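## Task

Put the mixer tap on lukewarm at full flow: the lever must face straight out above the spout and be raised to its top position. It only counts if the lever stays there on its own once the robot lets go.

## Robot and tools

Robot: two FANUC CRX arms, left_arm and right_arm, each with a six-joint arm and a Robotiq two-finger gripper (140 mm max opening). The names are labels, not image sides. Base poses in the scene frame: left_arm at (+0.001, +0.318, 0) m, quat_wxyz (+0.999, 0, 0, -0.047); right_arm at (+0.058, -0.395, 0) m, quat_wxyz (+0.999, 0, 0, -0.049).

Scene frame: origin on the table surface midway between the arms, +z up, +x away from the robot over the table, left_arm on the +y side. Each result's state line (left_arm: ... | right_arm: ...) gives end_effector_position in metres and end_effector_quat_wxyz, both in this frame. That position is the point between the pads when closed; it can be off from the real one, especially at long reach. The gripper's fingers point along its own +z and open and close along its y. Closed fingertips stick out about 33 mm past that point, open ones about 9 mm; closing pushes the tips roughly 24 mm further from the arm, so keep clearance above surfaces.

Tool execute_actions, argument actions: a list holding zero or one item. Empty list: no command, just returns the state. A wait: {"steps": N}, N up to 300, no new command; it returns once N control steps (1/30 s each) have elapsed since the previous result, and your reply time counts toward them. A move: {"rows": [...], "steps": N}, 1 to 15 rows, N at most 15 (default 15). Each row drives one step; if rows run out the last one repeats. Optional pictures (true/false) controls whether camera images come back; by default they do.

Each row is one flat list of 18 numbers, all in [-1, 1], covering both arms even if one stays still. Order: left_arm waist, shoulder, elbow, forearm roll, wrist pitch, wrist roll, then left gripper position, force_limit, speed; then the same nine for right_arm. The six joint numbers are offsets, not targets: they are measured from that arm's joint angles in the latest result that lists them (or, before any such result in the scene, from where the arm is when the action begins). They are not relative to the previous row. Scale: 1.0 equals 1.983 rad for waist and shoulder, 2.38 rad for elbow, 2.975 rad for forearm roll, wrist pitch and wrist roll. Joint ranges (rad), same order: waist ±3.491, shoulder ±3.140, elbow -1.187 to 4.328, forearm roll ±3.316, wrist pitch ±3.140, wrist roll ±3.927. Asking more than 0.010 rad beyond a range end gets the whole call refused (nothing moves). True ends may differ by up to 0.010 rad; a joint pushed past its true end is stopped there and the result may report "joint sent to its limit" (possibly about an earlier action). Sending all-zero offsets is not a pause: it pulls the arm back to the reference angles.

Gripper numbers are absolute settings, not offsets. position: +1 fully open, about -0.8 pads touch, -1 closes until blocked. force_limit: roughly 14 N at -1, 60 N at 0, 107 N at +1. speed: gap change about 30 mm/s at -1, 140 at 0, 250 at +1. To leave a gripper untouched, repeat its previous three values (0 is a real command).

Motion limits: joint targets move at most 2.62 (waist, shoulder), 3.14 (elbow), 3.93 (wrist joints) rad/s, with 0.5 s ramp-up, all joints of an arm synchronised. Targets are kept within 0.805 / 0.966 / 1.21 rad of measured angles, and scaled back if they would put the gripper over 70 mm from its measured spot, so big offsets take several calls. Between calls arms keep heading to the last target until they settle or a step is HELD.

Result lines: Joint positions and Joint velocities, one block per arm in joint order (rad, rad/s). object_status: 0 moving, 1 blocked while opening, 2 blocked while closing (a grip), 3 reached target or pads met. To grip, send -1 and look for 2. To change force while status is 2, change position slightly too (e.g. -1 to -0.98). position_measured is in counts: 3 open, 230 pads touching. "joint command not followed" means a clearance check altered joint targets on some steps. HELD marks steps where your row was partly or wholly not sent.

Avoid: arms hitting or pushing each other, hard shoves on the tap, dropping or slipping. Contact torque reaching a load limit (142 N m on waist, shoulder, elbow; 35.6 N m on the three wrist joints) or any external force of 150 N stops that arm for 10 s and it goes limp. Holding loads heats motors; MOTOR HOT warns, then an OVER-TEMPERATURE FAULT brakes the arm. Release the lever at the end so it holds its setting by itself.

zoom_image: camera (cam_high, cam_low, cam_left_wrist, cam_right_wrist) and region [x0, y0, x1, y1] in pixels of that camera's latest image, origin top-left, at most 504 by 504. All images are 504x504. read_manual returns licence texts only. finished_scene: pass the current scene number; it ends that scene irreversibly, reports success, and gives the next task.

Each tool is called after "Request:" by a JSON object that holds its "api" and its "payload", one argument or row to a line.

## Session

Request:
{"api": "execute_actions", "payload": {
  "actions": []
}}

Scene clock: 0.00 s of 6000.00 s.
left_arm: end_effector_position=(+0.4107, -0.5000, +0.2794) position_measured=3 object_status=3 end_effector_quat_wxyz=(-0.113, -0.345, +0.871, -0.331) | right_arm: end_effector_position=(+0.3077, -0.6782, +0.1843) position_measured=3 object_status=3 end_effector_quat_wxyz=(+0.633, -0.572, -0.453, -0.258)
Joint positions: left_arm=[-0.719  0.709  0.68   0.524 -1.025 -0.161] | right_arm=[-0.834  0.936  0.619 -0.778 -2.623 -2.818]
Joint velocities: left_arm=[-0.    -0.001  0.001 -0.    -0.    -0.   ] | right_arm=[-0.001  0.    -0.     0.    -0.001  0.002]

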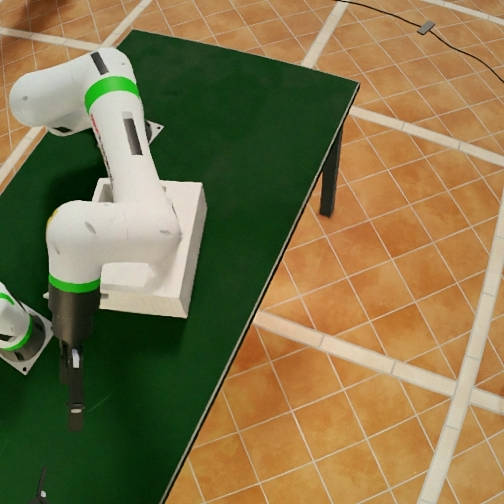

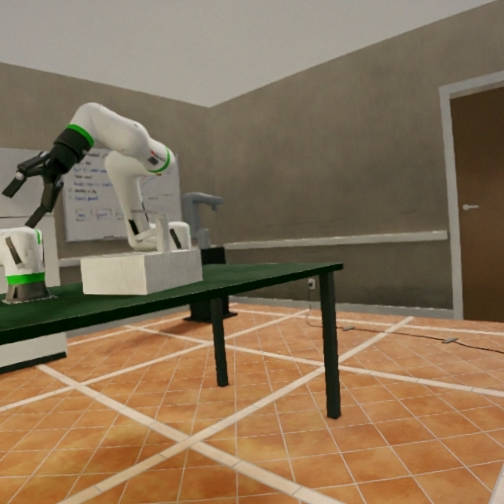

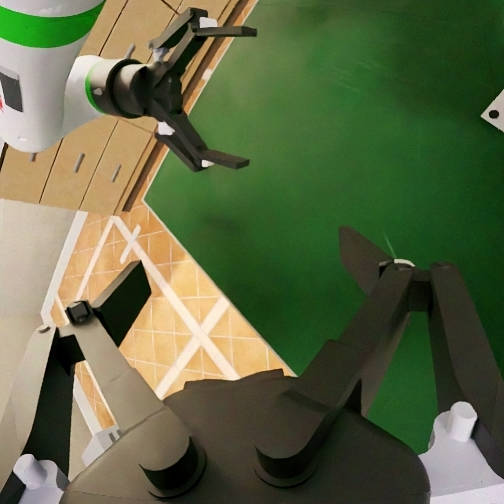

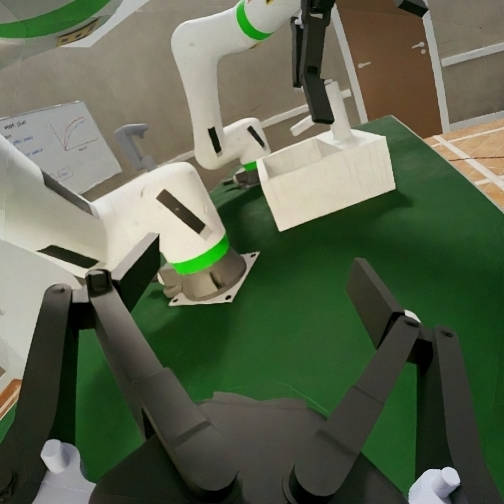

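Request:
{"api": "execute_actions", "payload": {
  "actions": [
    {"rows":[[0,-0.3,-0.1,0,0,0,1,0,0,0,0,0,0,0,0,1,0,0]]}
  ],
  "pictures": false
}}

Request:
{"api": "execute_actions", "payload": {
  "actions": [
    {"steps":30}
  ],
  "pictures": false
}}

Request:
{"api": "execute_actions", "payload": {
  "actions": [
    {"rows":[[0.4,-0.1,-0.1,-0.176,-0.1,0.054,1,0,0,0,0,0,0,0,0,1,0,0]]}
  ],
  "pictures": false
}}

Request:
{"api": "execute_actions", "payload": {
  "actions": [
    {"steps":40}
  ]
}}

Request:
{"api": "zoom_image", "payload": {
  "camera": "cam_high",
  "region": [40,140,240,340]
}}

Request:
{"api": "zoom_image", "payload": {
  "camera": "cam_low",
  "region": [70,170,230,310]
}}

Scene clock: 14.67 s of 6000.00 s.
left_arm: end_effector_position=(+0.3653, -0.4522, +0.4410) position_measured=3 object_status=3 end_effector_quat_wxyz=(-0.085, -0.319, +0.855, -0.401) | right_arm: end_effector_position=(+0.3077, -0.6782, +0.1843) position_measured=3 object_status=3 end_effector_quat_wxyz=(+0.633, -0.572, -0.453, -0.258)
Joint positions: left_arm=[-0.719  0.438  0.571  0.524 -1.025 -0.161] | right_arm=[-0.834  0.936  0.619 -0.778 -2.623 -2.818]
Joint velocities: left_arm=[ 0.    -0.648 -0.259  0.001 -0.    -0.   ] | right_arm=[-0.    -0.     0.    -0.    -0.     0.001]
Steps of this call (steps 1 to 90: nothing new was sent; then 11.17 s passed at rest; steps 91 to 105: all 15 steps of this action). Readings (joint positions | what the end effector reports):
91: left_arm=[-0.719 0.709 0.680 0.524 -1.025 -0.161] | right_arm=[-0.834 0.936 0.619 -0.778 -2.623 -2.818] | left_arm position_measured=3 object_status=3 | right_arm position_measured=3 object_status=3
92: left_arm=[-0.719 0.705 0.678 0.524 -1.025 -0.161] | right_arm=[-0.834 0.936 0.619 -0.778 -2.623 -2.818] | left_arm position_measured=3 object_status=3 | right_arm position_measured=3 object_status=3
94: left_arm=[-0.719 0.680 0.668 0.524 -1.025 -0.161] | right_arm=[-0.834 0.936 0.619 -0.778 -2.623 -2.818] | left_arm position_measured=3 object_status=3 | right_arm position_measured=3 object_status=3
98: left_arm=[-0.719 0.590 0.632 0.524 -1.025 -0.161] | right_arm=[-0.834 0.936 0.619 -0.778 -2.623 -2.818] | left_arm position_measured=3 object_status=3 | right_arm position_measured=3 object_status=3
105: the state above

Scene clock: 15.67 s of 6000.00 s.
left_arm: end_effector_position=(+0.2849, -0.3672, +0.6021) position_measured=3 object_status=3 end_effector_quat_wxyz=(-0.050, -0.285, +0.828, -0.480) | right_arm: end_effector_position=(+0.3077, -0.6782, +0.1843) position_measured=3 object_status=3 end_effector_quat_wxyz=(+0.633, -0.572, -0.453, -0.258)
Joint positions: left_arm=[-0.719  0.114  0.442  0.524 -1.025 -0.161] | right_arm=[-0.834  0.936  0.619 -0.778 -2.623 -2.818]
Joint velocities: left_arm=[-0.    -0.    -0.    -0.    -0.     0.001] | right_arm=[ 0.    -0.001 -0.    -0.     0.     0.002]
Steps of this call (steps 1 to 30: the robot went on to your last target). Readings (joint positions | what the end effector reports):
1: left_arm=[-0.719 0.416 0.563 0.524 -1.025 -0.161] | right_arm=[-0.834 0.936 0.619 -0.778 -2.623 -2.818] | left_arm position_measured=3 object_status=3 | right_arm position_measured=3 object_status=3
2: left_arm=[-0.719 0.394 0.554 0.524 -1.025 -0.161] | right_arm=[-0.834 0.936 0.619 -0.778 -2.623 -2.818] | left_arm position_measured=3 object_status=3 | right_arm position_measured=3 object_status=3
4: left_arm=[-0.719 0.350 0.536 0.524 -1.025 -0.161] | right_arm=[-0.834 0.936 0.619 -0.778 -2.623 -2.818] | left_arm position_measured=3 object_status=3 | right_arm position_measured=3 object_status=3
8: left_arm=[-0.719 0.261 0.500 0.524 -1.025 -0.161] | right_arm=[-0.834 0.936 0.619 -0.778 -2.623 -2.818] | left_arm position_measured=3 object_status=3 | right_arm position_measured=3 object_status=3
30: the state above

Scene clock: 16.17 s of 6000.00 s.
left_arm: end_effector_position=(+0.4218, -0.2425, +0.5390) position_measured=3 object_status=3 end_effector_quat_wxyz=(+0.038, -0.398, +0.818, -0.413) | right_arm: end_effector_position=(+0.3077, -0.6782, +0.1843) position_measured=3 object_status=3 end_effector_quat_wxyz=(+0.633, -0.572, -0.453, -0.258)
Joint positions: left_arm=[-0.488  0.056  0.372  0.372 -1.111 -0.114] | right_arm=[-0.834  0.936  0.619 -0.778 -2.623 -2.818]
Joint velocities: left_arm=[ 0.532 -0.133 -0.159 -0.348 -0.198  0.107] | right_arm=[ 0.001 -0.     0.     0.    -0.    -0.001]
Steps of this call (steps 1 to 15: all 15 steps of this action). Readings (joint positions | what the end effector reports):
1: left_arm=[-0.719 0.114 0.442 0.524 -1.025 -0.161] | right_arm=[-0.834 0.936 0.619 -0.778 -2.623 -2.818] | left_arm position_measured=3 object_status=3 | right_arm position_measured=3 object_status=3
2: left_arm=[-0.715 0.113 0.440 0.522 -1.026 -0.161] | right_arm=[-0.834 0.936 0.619 -0.778 -2.623 -2.818] | left_arm position_measured=3 object_status=3 | right_arm position_measured=3 object_status=3
4: left_arm=[-0.690 0.107 0.433 0.505 -1.036 -0.155] | right_arm=[-0.834 0.936 0.619 -0.778 -2.623 -2.818] | left_arm position_measured=3 object_status=3 | right_arm position_measured=3 object_status=3
8: left_arm=[-0.614 0.088 0.410 0.455 -1.064 -0.140] | right_arm=[-0.834 0.936 0.619 -0.778 -2.623 -2.818] | left_arm position_measured=3 object_status=3 | right_arm position_measured=3 object_status=3
15: the state above

Scene clock: 17.50 s of 6000.00 s.
left_arm: end_effector_position=(+0.5581, +0.1773, +0.4092) position_measured=3 object_status=3 end_effector_quat_wxyz=(-0.185, +0.675, -0.688, +0.189) | right_arm: end_effector_position=(+0.3077, -0.6782, +0.1843) position_measured=3 object_status=3 end_effector_quat_wxyz=(+0.633, -0.572, -0.453, -0.258)
Joint positions: left_arm=[ 0.074 -0.084  0.204  0.001 -1.322 -0.   ] | right_arm=[-0.834  0.936  0.619 -0.778 -2.623 -2.818]
Joint velocities: left_arm=[-0.     0.001 -0.    -0.     0.     0.   ] | right_arm=[ 0.     0.001  0.    -0.     0.     0.   ]
Steps of this call (steps 1 to 40: the robot went on to your last target). Readings (joint positions | what the end effector reports):
1: left_arm=[-0.470 0.052 0.367 0.360 -1.118 -0.111] | right_arm=[-0.834 0.936 0.619 -0.778 -2.623 -2.818] | left_arm position_measured=3 object_status=3 | right_arm position_measured=3 object_status=3
2: left_arm=[-0.452 0.047 0.361 0.348 -1.125 -0.107] | right_arm=[-0.834 0.936 0.619 -0.778 -2.623 -2.818] | left_arm position_measured=3 object_status=3 | right_arm position_measured=3 object_status=3
4: left_arm=[-0.416 0.038 0.351 0.324 -1.138 -0.100] | right_arm=[-0.834 0.936 0.619 -0.778 -2.623 -2.818] | left_arm position_measured=3 object_status=3 | right_arm position_measured=3 object_status=3
8: left_arm=[-0.344 0.020 0.329 0.277 -1.165 -0.085] | right_arm=[-0.834 0.936 0.619 -0.778 -2.623 -2.818] | left_arm position_measured=3 object_status=3 | right_arm position_measured=3 object_status=3
40: the state above

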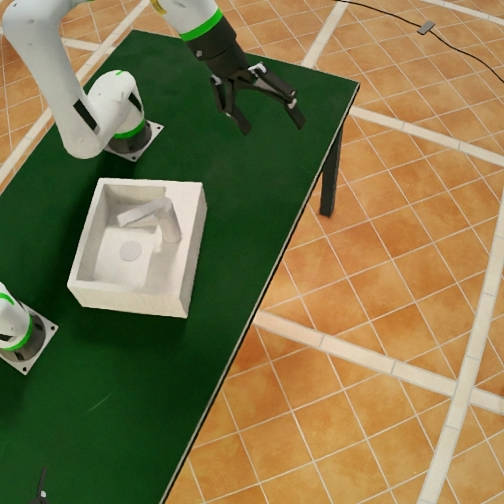

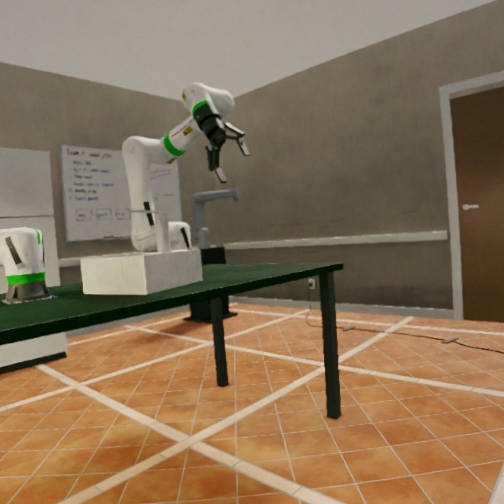

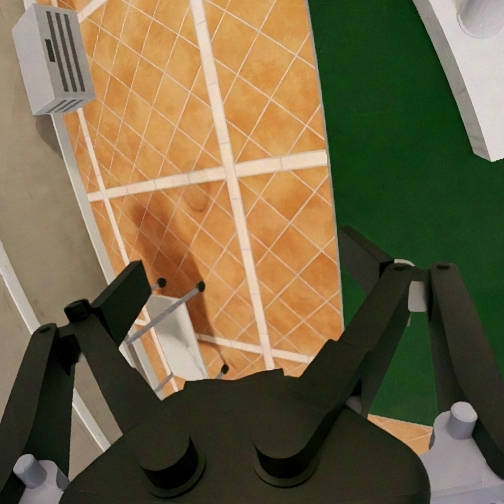

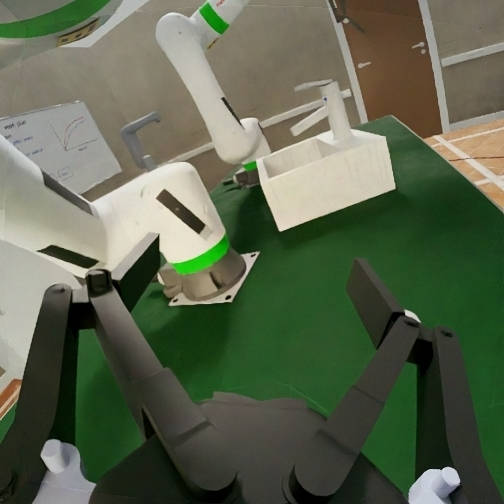

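Region (40, 140, 240, 340) of cam_high's 504x504 image, scaled by 2.520, with more detail than that image has.

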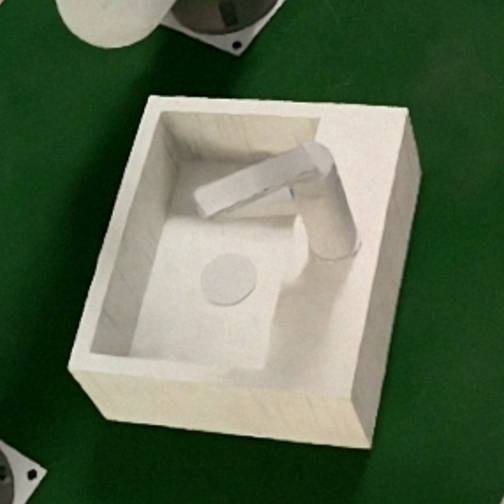

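Region (70, 170, 230, 310) of cam_low's 504x504 image, scaled by 3.150, with more detail than that image has; it fills the top 441 rows of this view, and the rest is white.

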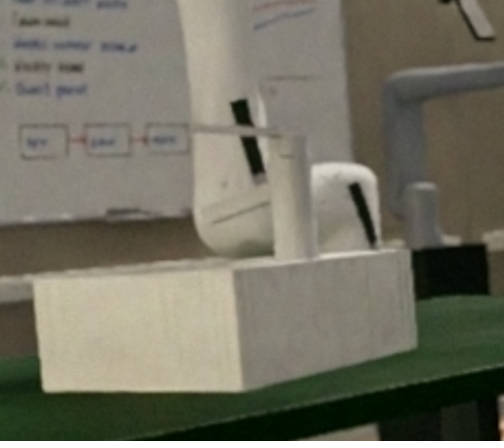

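Request:
{"api": "execute_actions", "payload": {
  "actions": [
    {"rows":[[-0.168,-0.065,0.05,0,-0.264,0,1,0,0,0,0,0,0,0,0,1,0,0]]}
  ],
  "pictures": false
}}

Request:
{"api": "execute_actions", "payload": {
  "actions": [
    {"steps":30}
  ]
}}

Scene clock: 31.47 s of 6000.00 s.
left_arm: end_effector_position=(+0.3928, +0.1105, +0.4192) position_measured=3 object_status=3 end_effector_quat_wxyz=(+0.083, -0.631, +0.764, -0.101) | right_arm: end_effector_position=(+0.3077, -0.6782, +0.1843) position_measured=3 object_status=3 end_effector_quat_wxyz=(+0.633, -0.572, -0.453, -0.258)
Joint positions: left_arm=[-0.096 -0.15   0.264  0.    -1.724 -0.   ] | right_arm=[-0.834  0.936  0.619 -0.778 -2.623 -2.818]
Joint velocities: left_arm=[-0.4   -0.155  0.142 -0.    -0.933 -0.   ] | right_arm=[ 0.001 -0.     0.    -0.    -0.     0.   ]
Steps of this call (steps 1 to 30: the robot went on to your last target; steps 31 to 100: nothing new was sent; then 10.13 s passed at rest; steps 101 to 115: all 15 steps of this action). Readings (joint positions | what the end effector reports):
101: left_arm=[0.074 -0.084 0.204 0.001 -1.323 -0.000] | right_arm=[-0.834 0.936 0.619 -0.778 -2.623 -2.818] | left_arm position_measured=3 object_status=3 | right_arm position_measured=3 object_status=3
102: left_arm=[0.072 -0.085 0.204 0.000 -1.329 -0.000] | right_arm=[-0.834 0.936 0.619 -0.778 -2.623 -2.818] | left_arm position_measured=3 object_status=3 | right_arm position_measured=3 object_status=3
104: left_arm=[0.056 -0.091 0.210 0.000 -1.367 -0.000] | right_arm=[-0.834 0.936 0.619 -0.778 -2.623 -2.818] | left_arm position_measured=3 object_status=3 | right_arm position_measured=3 object_status=3
108: left_arm=[-0.001 -0.113 0.230 0.000 -1.500 -0.000] | right_arm=[-0.834 0.936 0.619 -0.778 -2.623 -2.818] | left_arm position_measured=3 object_status=3 | right_arm position_measured=3 object_status=3
115: the state above

Scene clock: 32.47 s of 6000.00 s.
left_arm: end_effector_position=(+0.2210, +0.0984, +0.4488) position_measured=3 object_status=3 end_effector_quat_wxyz=(-0.001, -0.572, +0.820, +0.000) | right_arm: end_effector_position=(+0.3077, -0.6782, +0.1843) position_measured=3 object_status=3 end_effector_quat_wxyz=(+0.633, -0.572, -0.453, -0.258)
Joint positions: left_arm=[-0.259 -0.213  0.323  0.001 -2.107 -0.   ] | right_arm=[-0.834  0.936  0.619 -0.778 -2.623 -2.818]
Joint velocities: left_arm=[-0.002  0.     0.001 -0.     0.    -0.   ] | right_arm=[ 0.001 -0.003  0.     0.    -0.001  0.   ]
Steps of this call (steps 1 to 30: the robot went on to your last target). Readings (joint positions | what the end effector reports):
1: left_arm=[-0.110 -0.155 0.269 0.000 -1.756 -0.000] | right_arm=[-0.834 0.936 0.619 -0.778 -2.623 -2.818] | left_arm position_measured=3 object_status=3 | right_arm position_measured=3 object_status=3
2: left_arm=[-0.123 -0.161 0.274 0.000 -1.788 -0.000] | right_arm=[-0.834 0.936 0.619 -0.778 -2.623 -2.818] | left_arm position_measured=3 object_status=3 | right_arm position_measured=3 object_status=3
4: left_arm=[-0.150 -0.171 0.284 0.000 -1.851 -0.000] | right_arm=[-0.834 0.936 0.619 -0.778 -2.623 -2.818] | left_arm position_measured=3 object_status=3 | right_arm position_measured=3 object_status=3
8: left_arm=[-0.204 -0.192 0.303 0.001 -1.977 -0.000] | right_arm=[-0.834 0.936 0.619 -0.778 -2.623 -2.818] | left_arm position_measured=3 object_status=3 | right_arm position_measured=3 object_status=3
30: the state above
All arms were judged still, so your last target was given up. Only a new action makes them travel on or press farther. Fingers that are still opening or closing keep moving.

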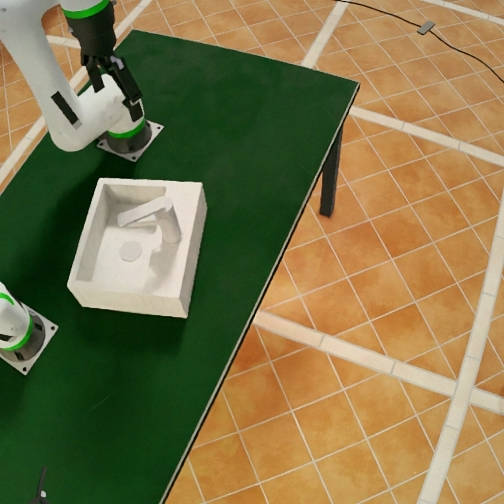

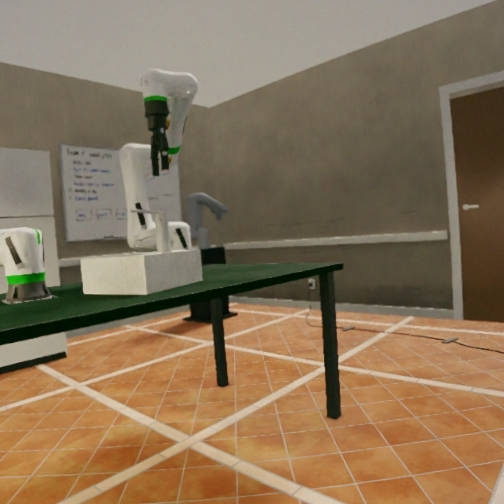

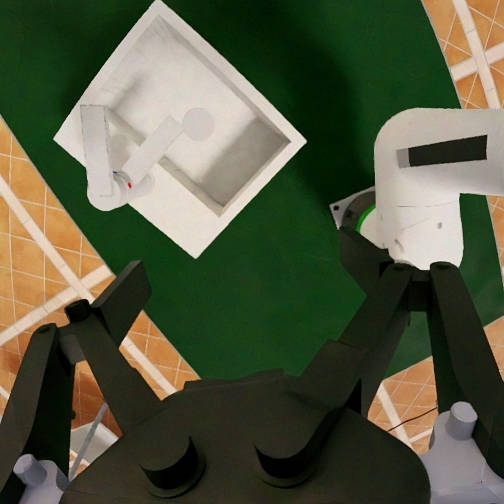

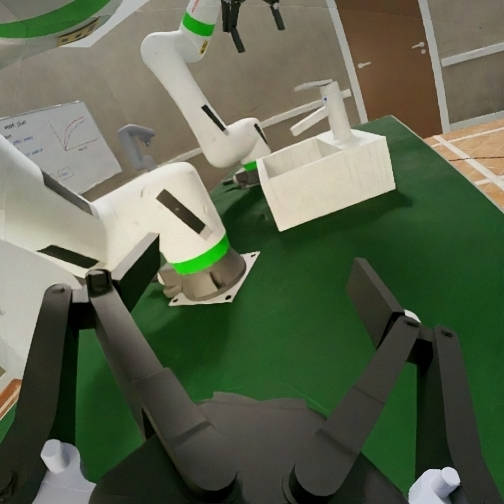

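Request:
{"api": "execute_actions", "payload": {
  "actions": [
    {"rows":[[-0.156,0.194,0.061,0,0.08,0.104,1,0,0,0,0,0,0,0,0,1,0,0]]}
  ],
  "pictures": false
}}

Request:
{"api": "execute_actions", "payload": {
  "actions": [
    {"steps":30}
  ]
}}

Scene clock: 48.83 s of 6000.00 s.
left_arm: end_effector_position=(+0.2906, -0.0315, +0.3861) position_measured=3 object_status=3 end_effector_quat_wxyz=(-0.001, -0.572, +0.820, +0.001) | right_arm: end_effector_position=(+0.3077, -0.6782, +0.1843) position_measured=3 object_status=3 end_effector_quat_wxyz=(+0.633, -0.572, -0.453, -0.258)
Joint positions: left_arm=[-0.494  0.08   0.433  0.001 -1.927  0.235] | right_arm=[-0.834  0.936  0.619 -0.778 -2.623 -2.818]
Joint velocities: left_arm=[-0.536  0.671  0.252 -0.001  0.412  0.536] | right_arm=[ 0.     0.002 -0.    -0.    -0.001  0.001]
Steps of this call (steps 1 to 90: nothing new was sent; then 12.87 s passed at rest; steps 91 to 105: all 15 steps of this action). Readings (joint positions | what the end effector reports):
91: left_arm=[-0.259 -0.213 0.323 0.001 -2.107 -0.000] | right_arm=[-0.834 0.936 0.619 -0.778 -2.623 -2.818] | left_arm position_measured=3 object_status=3 | right_arm position_measured=3 object_status=3
92: left_arm=[-0.263 -0.209 0.325 0.001 -2.106 0.003] | right_arm=[-0.834 0.936 0.619 -0.778 -2.623 -2.818] | left_arm position_measured=3 object_status=3 | right_arm position_measured=3 object_status=3
94: left_arm=[-0.283 -0.184 0.334 0.001 -2.090 0.024] | right_arm=[-0.834 0.936 0.619 -0.778 -2.623 -2.818] | left_arm position_measured=3 object_status=3 | right_arm position_measured=3 object_status=3
98: left_arm=[-0.363 -0.084 0.371 0.001 -2.028 0.103] | right_arm=[-0.834 0.936 0.619 -0.778 -2.623 -2.818] | left_arm position_measured=3 object_status=3 | right_arm position_measured=3 object_status=3
105: the state above

Scene clock: 49.83 s of 6000.00 s.
left_arm: end_effector_position=(+0.2996, -0.0797, +0.3580) position_measured=3 object_status=3 end_effector_quat_wxyz=(-0.001, -0.572, +0.820, +0.001) | right_arm: end_effector_position=(+0.3077, -0.6782, +0.1843) position_measured=3 object_status=3 end_effector_quat_wxyz=(+0.633, -0.572, -0.453, -0.258)
Joint positions: left_arm=[-0.568  0.172  0.468  0.001 -1.869  0.309] | right_arm=[-0.834  0.936  0.619 -0.778 -2.623 -2.818]
Joint velocities: left_arm=[ 0.001 -0.    -0.001 -0.001  0.    -0.   ] | right_arm=[ 0.    -0.001 -0.    -0.     0.001 -0.001]
Steps of this call (steps 1 to 30: the robot went on to your last target). Readings (joint positions | what the end effector reports):
1: left_arm=[-0.513 0.102 0.442 0.001 -1.913 0.253] | right_arm=[-0.834 0.936 0.619 -0.778 -2.623 -2.818] | left_arm position_measured=3 object_status=3 | right_arm position_measured=3 object_status=3
2: left_arm=[-0.529 0.123 0.449 0.001 -1.900 0.270] | right_arm=[-0.834 0.936 0.619 -0.778 -2.623 -2.818] | left_arm position_measured=3 object_status=3 | right_arm position_measured=3 object_status=3
4: left_arm=[-0.555 0.155 0.461 0.001 -1.880 0.296] | right_arm=[-0.834 0.936 0.619 -0.778 -2.623 -2.818] | left_arm position_measured=3 object_status=3 | right_arm position_measured=3 object_status=3
8: left_arm=[-0.568 0.171 0.468 0.001 -1.870 0.309] | right_arm=[-0.834 0.936 0.619 -0.778 -2.623 -2.818] | left_arm position_measured=3 object_status=3 | right_arm position_measured=3 object_status=3
30: the state above
All arms were judged still, so your last target was given up. Only a new action makes them travel on or press farther. Fingers that are still opening or closing keep moving.

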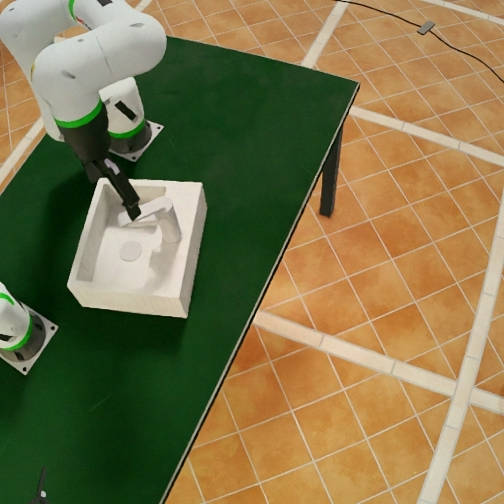

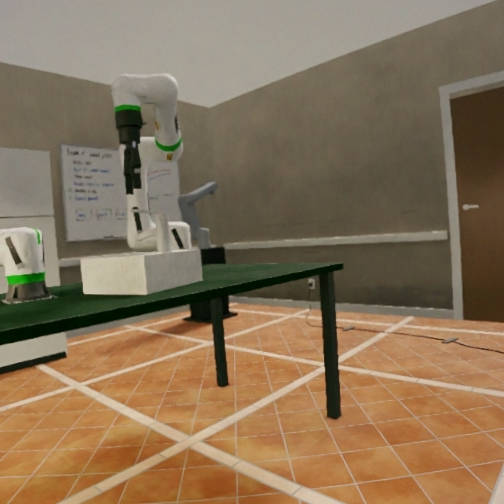

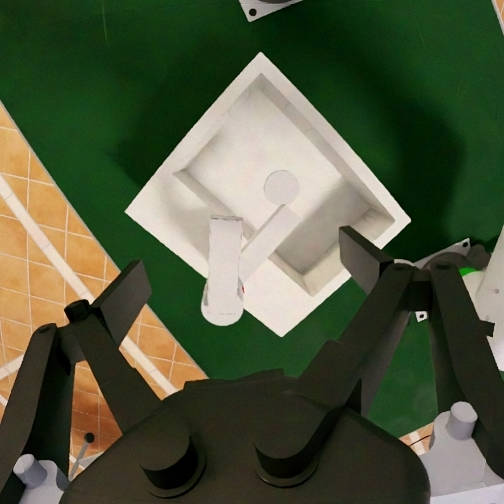

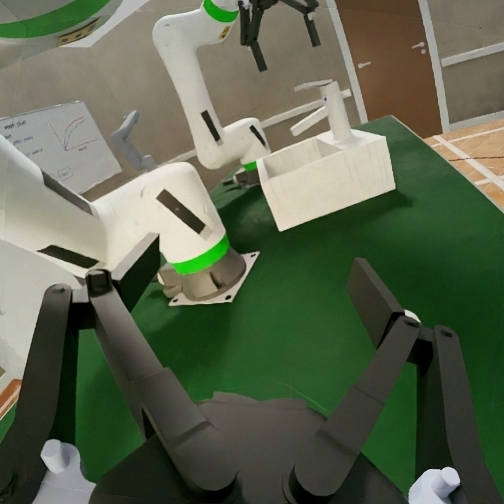

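Request:
{"api": "execute_actions", "payload": {
  "actions": [
    {"rows":[[0.003,-0.008,-0.066,0,0.048,-0.07,0.3,0,0,0,0,0,0,0,0,1,0,0]]}
  ],
  "pictures": false
}}

Request:
{"api": "execute_actions", "payload": {
  "actions": [
    {"steps":15}
  ]
}}

Request:
{"api": "zoom_image", "payload": {
  "camera": "cam_low",
  "region": [90,150,210,270]
}}

Scene clock: 66.50 s of 6000.00 s.
left_arm: end_effector_position=(+0.3080, -0.0827, +0.3001) position_measured=91 object_status=0 end_effector_quat_wxyz=(-0.000, -0.486, +0.874, +0.000) | right_arm: end_effector_position=(+0.3077, -0.6782, +0.1843) position_measured=3 object_status=3 end_effector_quat_wxyz=(+0.633, -0.572, -0.453, -0.258)
Joint positions: left_arm=[-0.563  0.156  0.311  0.001 -1.727  0.101] | right_arm=[-0.834  0.936  0.619 -0.778 -2.623 -2.818]
Joint velocities: left_arm=[-0.001  0.001 -0.    -0.001  0.002 -0.001] | right_arm=[-0.     0.002 -0.    -0.     0.     0.001]
Steps of this call (steps 1 to 90: nothing new was sent; then 13.17 s passed at rest; steps 91 to 105: all 15 steps of this action). Readings (joint positions | what the end effector reports):
91: left_arm=[-0.568 0.172 0.468 0.001 -1.869 0.309] | right_arm=[-0.834 0.936 0.619 -0.778 -2.623 -2.818] | left_arm position_measured=3 object_status=0 | right_arm position_measured=3 object_status=3
92: left_arm=[-0.568 0.171 0.463 0.001 -1.865 0.304] | right_arm=[-0.834 0.936 0.619 -0.778 -2.623 -2.818] | left_arm position_measured=8 object_status=0 | right_arm position_measured=3 object_status=3
94: left_arm=[-0.568 0.168 0.435 0.001 -1.839 0.265] | right_arm=[-0.834 0.936 0.619 -0.778 -2.623 -2.818] | left_arm position_measured=23 object_status=0 | right_arm position_measured=3 object_status=3
98: left_arm=[-0.564 0.159 0.336 0.001 -1.750 0.135] | right_arm=[-0.834 0.936 0.619 -0.778 -2.623 -2.818] | left_arm position_measured=53 object_status=0 | right_arm position_measured=3 object_status=3
105: the state above

Scene clock: 67.00 s of 6000.00 s.
left_arm: end_effector_position=(+0.3080, -0.0827, +0.3000) position_measured=91 object_status=3 end_effector_quat_wxyz=(-0.000, -0.486, +0.874, +0.000) | right_arm: end_effector_position=(+0.3077, -0.6782, +0.1843) position_measured=3 object_status=3 end_effector_quat_wxyz=(+0.633, -0.572, -0.453, -0.258)
Joint positions: left_arm=[-0.562  0.156  0.311  0.001 -1.727  0.101] | right_arm=[-0.834  0.936  0.619 -0.778 -2.623 -2.818]
Joint velocities: left_arm=[ 0.     0.     0.001  0.    -0.     0.   ] | right_arm=[-0.     0.     0.     0.     0.    -0.002]
Steps of this call (steps 1 to 15: the robot went on to your last target). Readings (joint positions | what the end effector reports):
1: left_arm=[-0.563 0.156 0.311 0.001 -1.727 0.101] | right_arm=[-0.834 0.936 0.619 -0.778 -2.623 -2.818] | left_arm position_measured=91 object_status=0 | right_arm position_measured=3 object_status=3
2: left_arm=[-0.563 0.156 0.311 0.001 -1.727 0.101] | right_arm=[-0.834 0.936 0.619 -0.778 -2.623 -2.818] | left_arm position_measured=91 object_status=0 | right_arm position_measured=3 object_status=3
4: left_arm=[-0.563 0.156 0.311 0.001 -1.727 0.101] | right_arm=[-0.834 0.936 0.619 -0.778 -2.623 -2.818] | left_arm position_measured=91 object_status=3 | right_arm position_measured=3 object_status=3
8: left_arm=[-0.562 0.156 0.311 0.001 -1.727 0.101] | right_arm=[-0.834 0.936 0.619 -0.778 -2.623 -2.818] | left_arm position_measured=91 object_status=3 | right_arm position_measured=3 object_status=3
15: the state above
All arms were judged still, so your last target was given up. Only a new action makes them travel on or press farther. Fingers that are still opening or closing keep moving.

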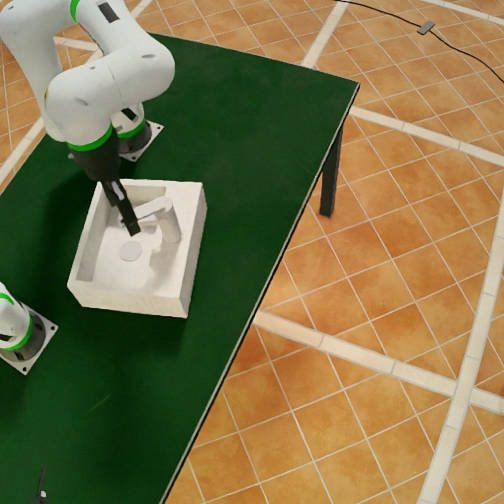

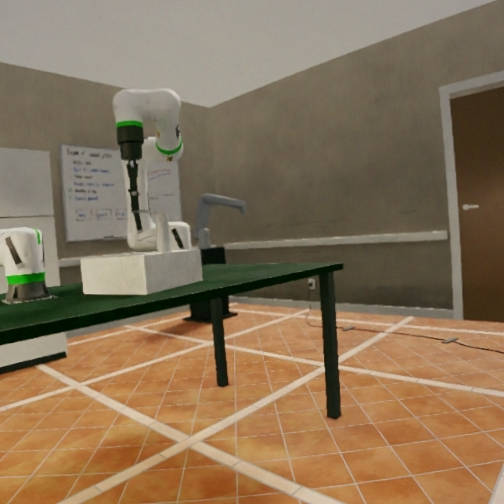

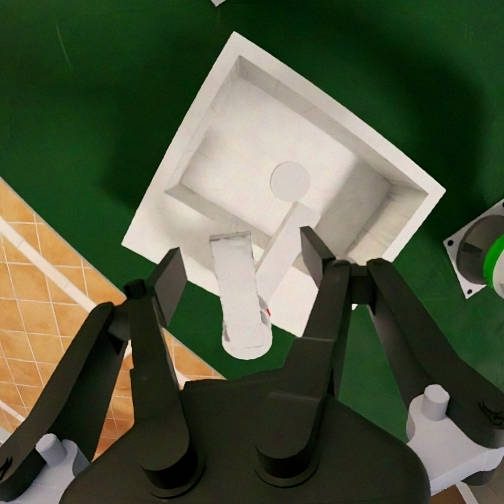

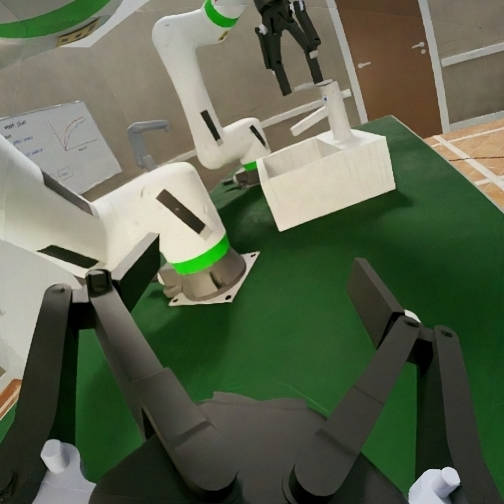

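Region (90, 150, 210, 270) of cam_low's 504x504 image, scaled by 4.200, with more detail than that image has.

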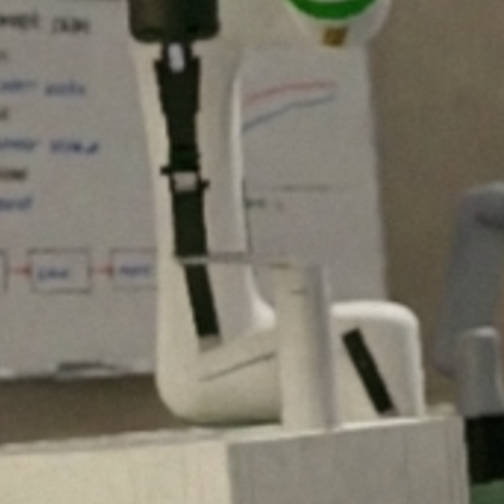

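Request:
{"api": "execute_actions", "payload": {
  "actions": [
    {"rows":[[0.021,-0.013,-0.037,0,0.021,-0.014,0.1,-0.5,0,0,0,0,0,0,0,1,0,0]]}
  ],
  "pictures": false
}}

Request:
{"api": "execute_actions", "payload": {
  "actions": [
    {"rows":[[0,0,0,0,0,0,-1,-0.3,0,0,0,0,0,0,0,1,0,0]]}
  ]
}}

Request:
{"api": "zoom_image", "payload": {
  "camera": "cam_low",
  "region": [90,150,210,270]
}}

Scene clock: 74.37 s of 6000.00 s.
left_arm: end_effector_position=(+0.3187, -0.0654, +0.2749) position_measured=117 object_status=3 end_effector_quat_wxyz=(-0.000, -0.486, +0.874, +0.000) | right_arm: end_effector_position=(+0.3077, -0.6782, +0.1843) position_measured=3 object_status=3 end_effector_quat_wxyz=(+0.633, -0.572, -0.453, -0.258)
Joint positions: left_arm=[-0.521  0.13   0.223  0.001 -1.664  0.059] | right_arm=[-0.834  0.936  0.619 -0.778 -2.623 -2.818]
Joint velocities: left_arm=[ 0.001 -0.001  0.    -0.     0.     0.   ] | right_arm=[ 0.    -0.    -0.    -0.     0.    -0.001]
Steps of this call (steps 1 to 90: nothing new was sent; then 3.87 s passed at rest; steps 91 to 105: all 15 steps of this action). Readings (joint positions | what the end effector reports):
91: left_arm=[-0.562 0.156 0.310 0.001 -1.726 0.101] | right_arm=[-0.834 0.936 0.619 -0.778 -2.623 -2.818] | left_arm position_measured=91 object_status=0 | right_arm position_measured=3 object_status=3
92: left_arm=[-0.560 0.154 0.306 0.001 -1.723 0.098] | right_arm=[-0.834 0.936 0.619 -0.778 -2.623 -2.818] | left_arm position_measured=95 object_status=0 | right_arm position_measured=3 object_status=3
94: left_arm=[-0.546 0.146 0.276 0.001 -1.702 0.084] | right_arm=[-0.834 0.936 0.619 -0.778 -2.623 -2.818] | left_arm position_measured=111 object_status=0 | right_arm position_measured=3 object_status=3
98: left_arm=[-0.522 0.131 0.225 0.001 -1.666 0.060] | right_arm=[-0.834 0.936 0.619 -0.778 -2.623 -2.818] | left_arm position_measured=117 object_status=0 | right_arm position_measured=3 object_status=3
105: the state above

Scene clock: 74.87 s of 6000.00 s.
left_arm: end_effector_position=(+0.3188, -0.0655, +0.2750) position_measured=183 object_status=0 end_effector_quat_wxyz=(-0.000, -0.486, +0.874, -0.000) | right_arm: end_effector_position=(+0.3077, -0.6782, +0.1843) position_measured=3 object_status=3 end_effector_quat_wxyz=(+0.633, -0.572, -0.453, -0.258)
Joint positions: left_arm=[-0.521  0.13   0.223  0.001 -1.664  0.059] | right_arm=[-0.834  0.936  0.619 -0.778 -2.623 -2.818]
Joint velocities: left_arm=[ 0.001  0.001 -0.001 -0.    -0.     0.   ] | right_arm=[-0.    -0.002  0.     0.     0.    -0.   ]
Steps of this call (steps 1 to 15: all 15 steps of this action). Readings (joint positions | what the end effector reports):
1: left_arm=[-0.521 0.130 0.223 0.001 -1.664 0.059] | right_arm=[-0.834 0.936 0.619 -0.778 -2.623 -2.818] | left_arm position_measured=117 object_status=0 | right_arm position_measured=3 object_status=3
2: left_arm=[-0.521 0.130 0.223 0.001 -1.664 0.059] | right_arm=[-0.834 0.936 0.619 -0.778 -2.623 -2.818] | left_arm position_measured=121 object_status=0 | right_arm position_measured=3 object_status=3
4: left_arm=[-0.521 0.130 0.223 0.001 -1.664 0.059] | right_arm=[-0.834 0.936 0.619 -0.778 -2.623 -2.818] | left_arm position_measured=136 object_status=0 | right_arm position_measured=3 object_status=3
8: left_arm=[-0.521 0.130 0.223 0.001 -1.664 0.059] | right_arm=[-0.834 0.936 0.619 -0.778 -2.623 -2.818] | left_arm position_measured=167 object_status=0 | right_arm position_measured=3 object_status=3
15: the state above

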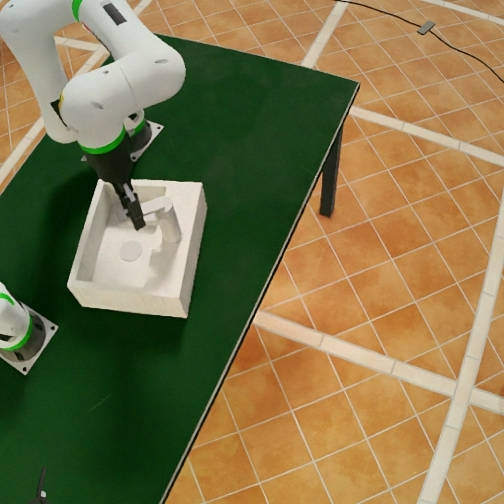

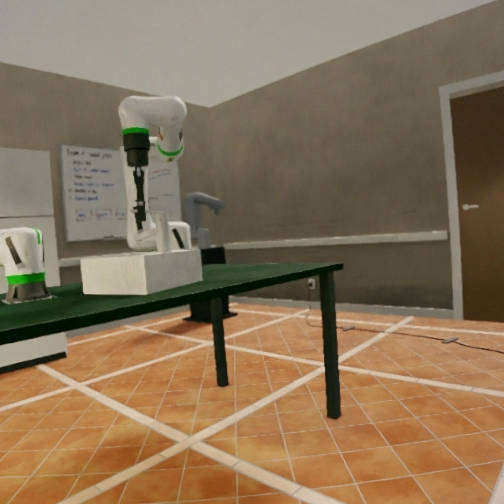

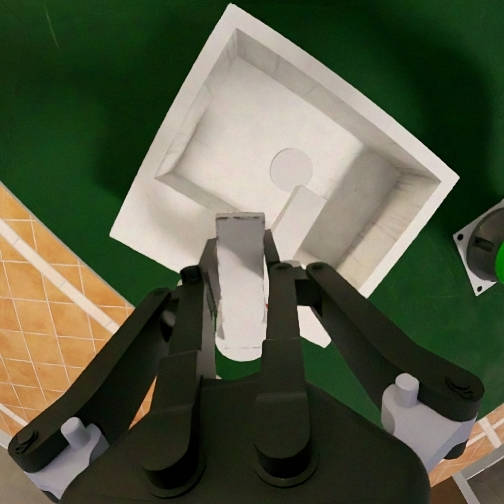

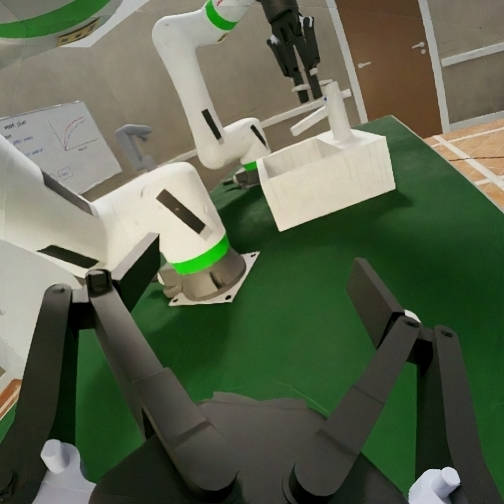

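Region (90, 150, 210, 270) of cam_low's 504x504 image, scaled by 4.200, with more detail than that image has.

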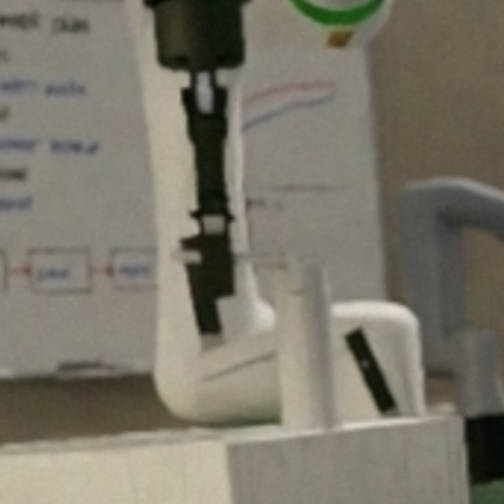

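Request:
{"api": "execute_actions", "payload": {
  "actions": [
    {"rows":[[0.002,-0.021,-0.018,0,0.001,-0.07,-1,-0.3,0,0,0,0,0,0,0,1,0,0],[0.002,-0.021,-0.018,0,0.001,-0.07,-1,-0.3,0,0,0,0,0,0,0,1,0,0],[0.002,-0.021,-0.018,0,0.001,-0.07,-1,-0.3,0,0,0,0,0,0,0,1,0,0],[0.002,-0.021,-0.018,0,0.001,-0.07,-1,-0.3,0,0,0,0,0,0,0,1,0,0],[0.006,-0.037,-0.032,0,0.002,-0.14,-1,-0.3,0,0,0,0,0,0,0,1,0,0],[0.006,-0.037,-0.032,0,0.002,-0.14,-1,-0.3,0,0,0,0,0,0,0,1,0,0],[0.006,-0.037,-0.032,0,0.002,-0.14,-1,-0.3,0,0,0,0,0,0,0,1,0,0],[0.006,-0.037,-0.032,0,0.002,-0.14,-1,-0.3,0,0,0,0,0,0,0,1,0,0],[0.014,-0.056,-0.05,0,0.003,-0.232,-1,-0.3,0,0,0,0,0,0,0,1,0,0]]}
  ],
  "pictures": false
}}

Request:
{"api": "execute_actions", "payload": {
  "actions": [
    {"steps":15}
  ]
}}

Scene clock: 88.40 s of 6000.00 s.
left_arm: end_effector_position=(+0.2951, -0.0368, +0.2756) position_measured=184 object_status=2 end_effector_quat_wxyz=(+0.000, -0.221, +0.975, -0.001) | right_arm: end_effector_position=(+0.3077, -0.6782, +0.1843) position_measured=3 object_status=3 end_effector_quat_wxyz=(+0.633, -0.572, -0.453, -0.258)
Joint positions: left_arm=[-0.499  0.033  0.12   0.001 -1.656 -0.532] | right_arm=[-0.834  0.936  0.619 -0.778 -2.623 -2.818]
Joint velocities: left_arm=[ 0.067 -0.165 -0.185  0.     0.014 -1.164] | right_arm=[-0.     0.002 -0.    -0.     0.001 -0.   ]
Steps of this call (steps 1 to 15: the robot went on to your last target; steps 16 to 90: nothing new was sent; then 10.03 s passed at rest; steps 91 to 105: all 15 steps of this action). Readings (joint positions | what the end effector reports):
91: left_arm=[-0.521 0.130 0.223 0.001 -1.664 0.059] | right_arm=[-0.834 0.936 0.619 -0.778 -2.623 -2.818] | left_arm position_measured=183 object_status=2 | right_arm position_measured=3 object_status=3
92: left_arm=[-0.521 0.129 0.222 0.001 -1.664 0.054] | right_arm=[-0.834 0.936 0.619 -0.778 -2.623 -2.818] | left_arm position_measured=183 object_status=2 | right_arm position_measured=3 object_status=3
94: left_arm=[-0.520 0.122 0.214 0.000 -1.664 0.015] | right_arm=[-0.834 0.936 0.619 -0.778 -2.623 -2.818] | left_arm position_measured=183 object_status=2 | right_arm position_measured=3 object_status=3
98: left_arm=[-0.516 0.089 0.180 -0.000 -1.661 -0.160] | right_arm=[-0.834 0.936 0.619 -0.778 -2.623 -2.818] | left_arm position_measured=183 object_status=2 | right_arm position_measured=3 object_status=3
105: the state above

Scene clock: 88.90 s of 6000.00 s.
left_arm: end_effector_position=(+0.2921, -0.0319, +0.2749) position_measured=185 object_status=2 end_effector_quat_wxyz=(+0.000, -0.176, +0.984, -0.001) | right_arm: end_effector_position=(+0.3077, -0.6782, +0.1843) position_measured=3 object_status=3 end_effector_quat_wxyz=(+0.633, -0.572, -0.453, -0.258)
Joint positions: left_arm=[-0.493  0.019  0.104  0.001 -1.655 -0.631] | right_arm=[-0.834  0.936  0.619 -0.778 -2.623 -2.818]
Joint velocities: left_arm=[ 0.    -0.    -0.001  0.    -0.     0.   ] | right_arm=[ 0.001 -0.     0.    -0.     0.001  0.001]
Steps of this call (steps 1 to 15: the robot went on to your last target). Readings (joint positions | what the end effector reports):
1: left_arm=[-0.497 0.028 0.114 0.001 -1.656 -0.568] | right_arm=[-0.834 0.936 0.619 -0.778 -2.623 -2.818] | left_arm position_measured=184 object_status=2 | right_arm position_measured=3 object_status=3
2: left_arm=[-0.495 0.024 0.109 0.001 -1.655 -0.595] | right_arm=[-0.834 0.936 0.619 -0.778 -2.623 -2.818] | left_arm position_measured=185 object_status=2 | right_arm position_measured=3 object_status=3
4: left_arm=[-0.493 0.020 0.105 0.001 -1.655 -0.626] | right_arm=[-0.834 0.936 0.619 -0.778 -2.623 -2.818] | left_arm position_measured=185 object_status=2 | right_arm position_measured=3 object_status=3
8: left_arm=[-0.493 0.019 0.104 0.001 -1.655 -0.631] | right_arm=[-0.834 0.936 0.619 -0.778 -2.623 -2.818] | left_arm position_measured=185 object_status=2 | right_arm position_measured=3 object_status=3
15: the state above

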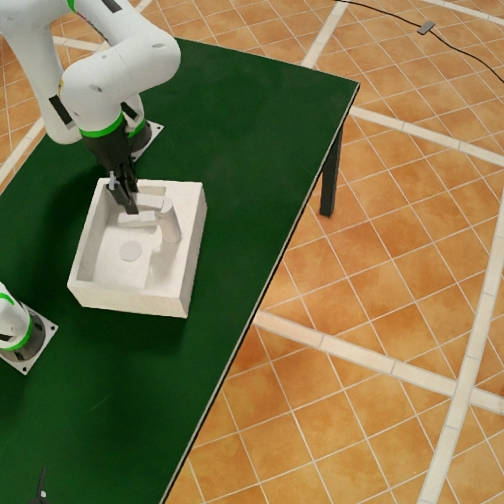

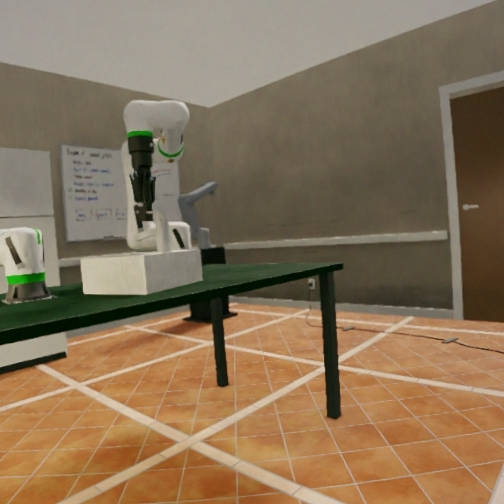

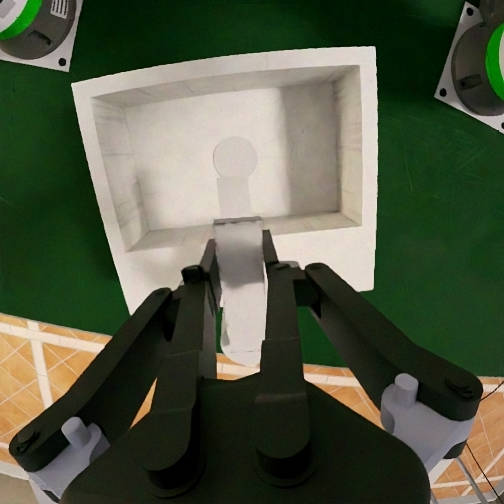

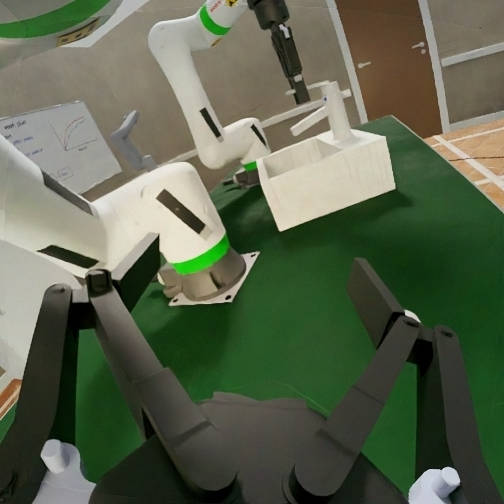

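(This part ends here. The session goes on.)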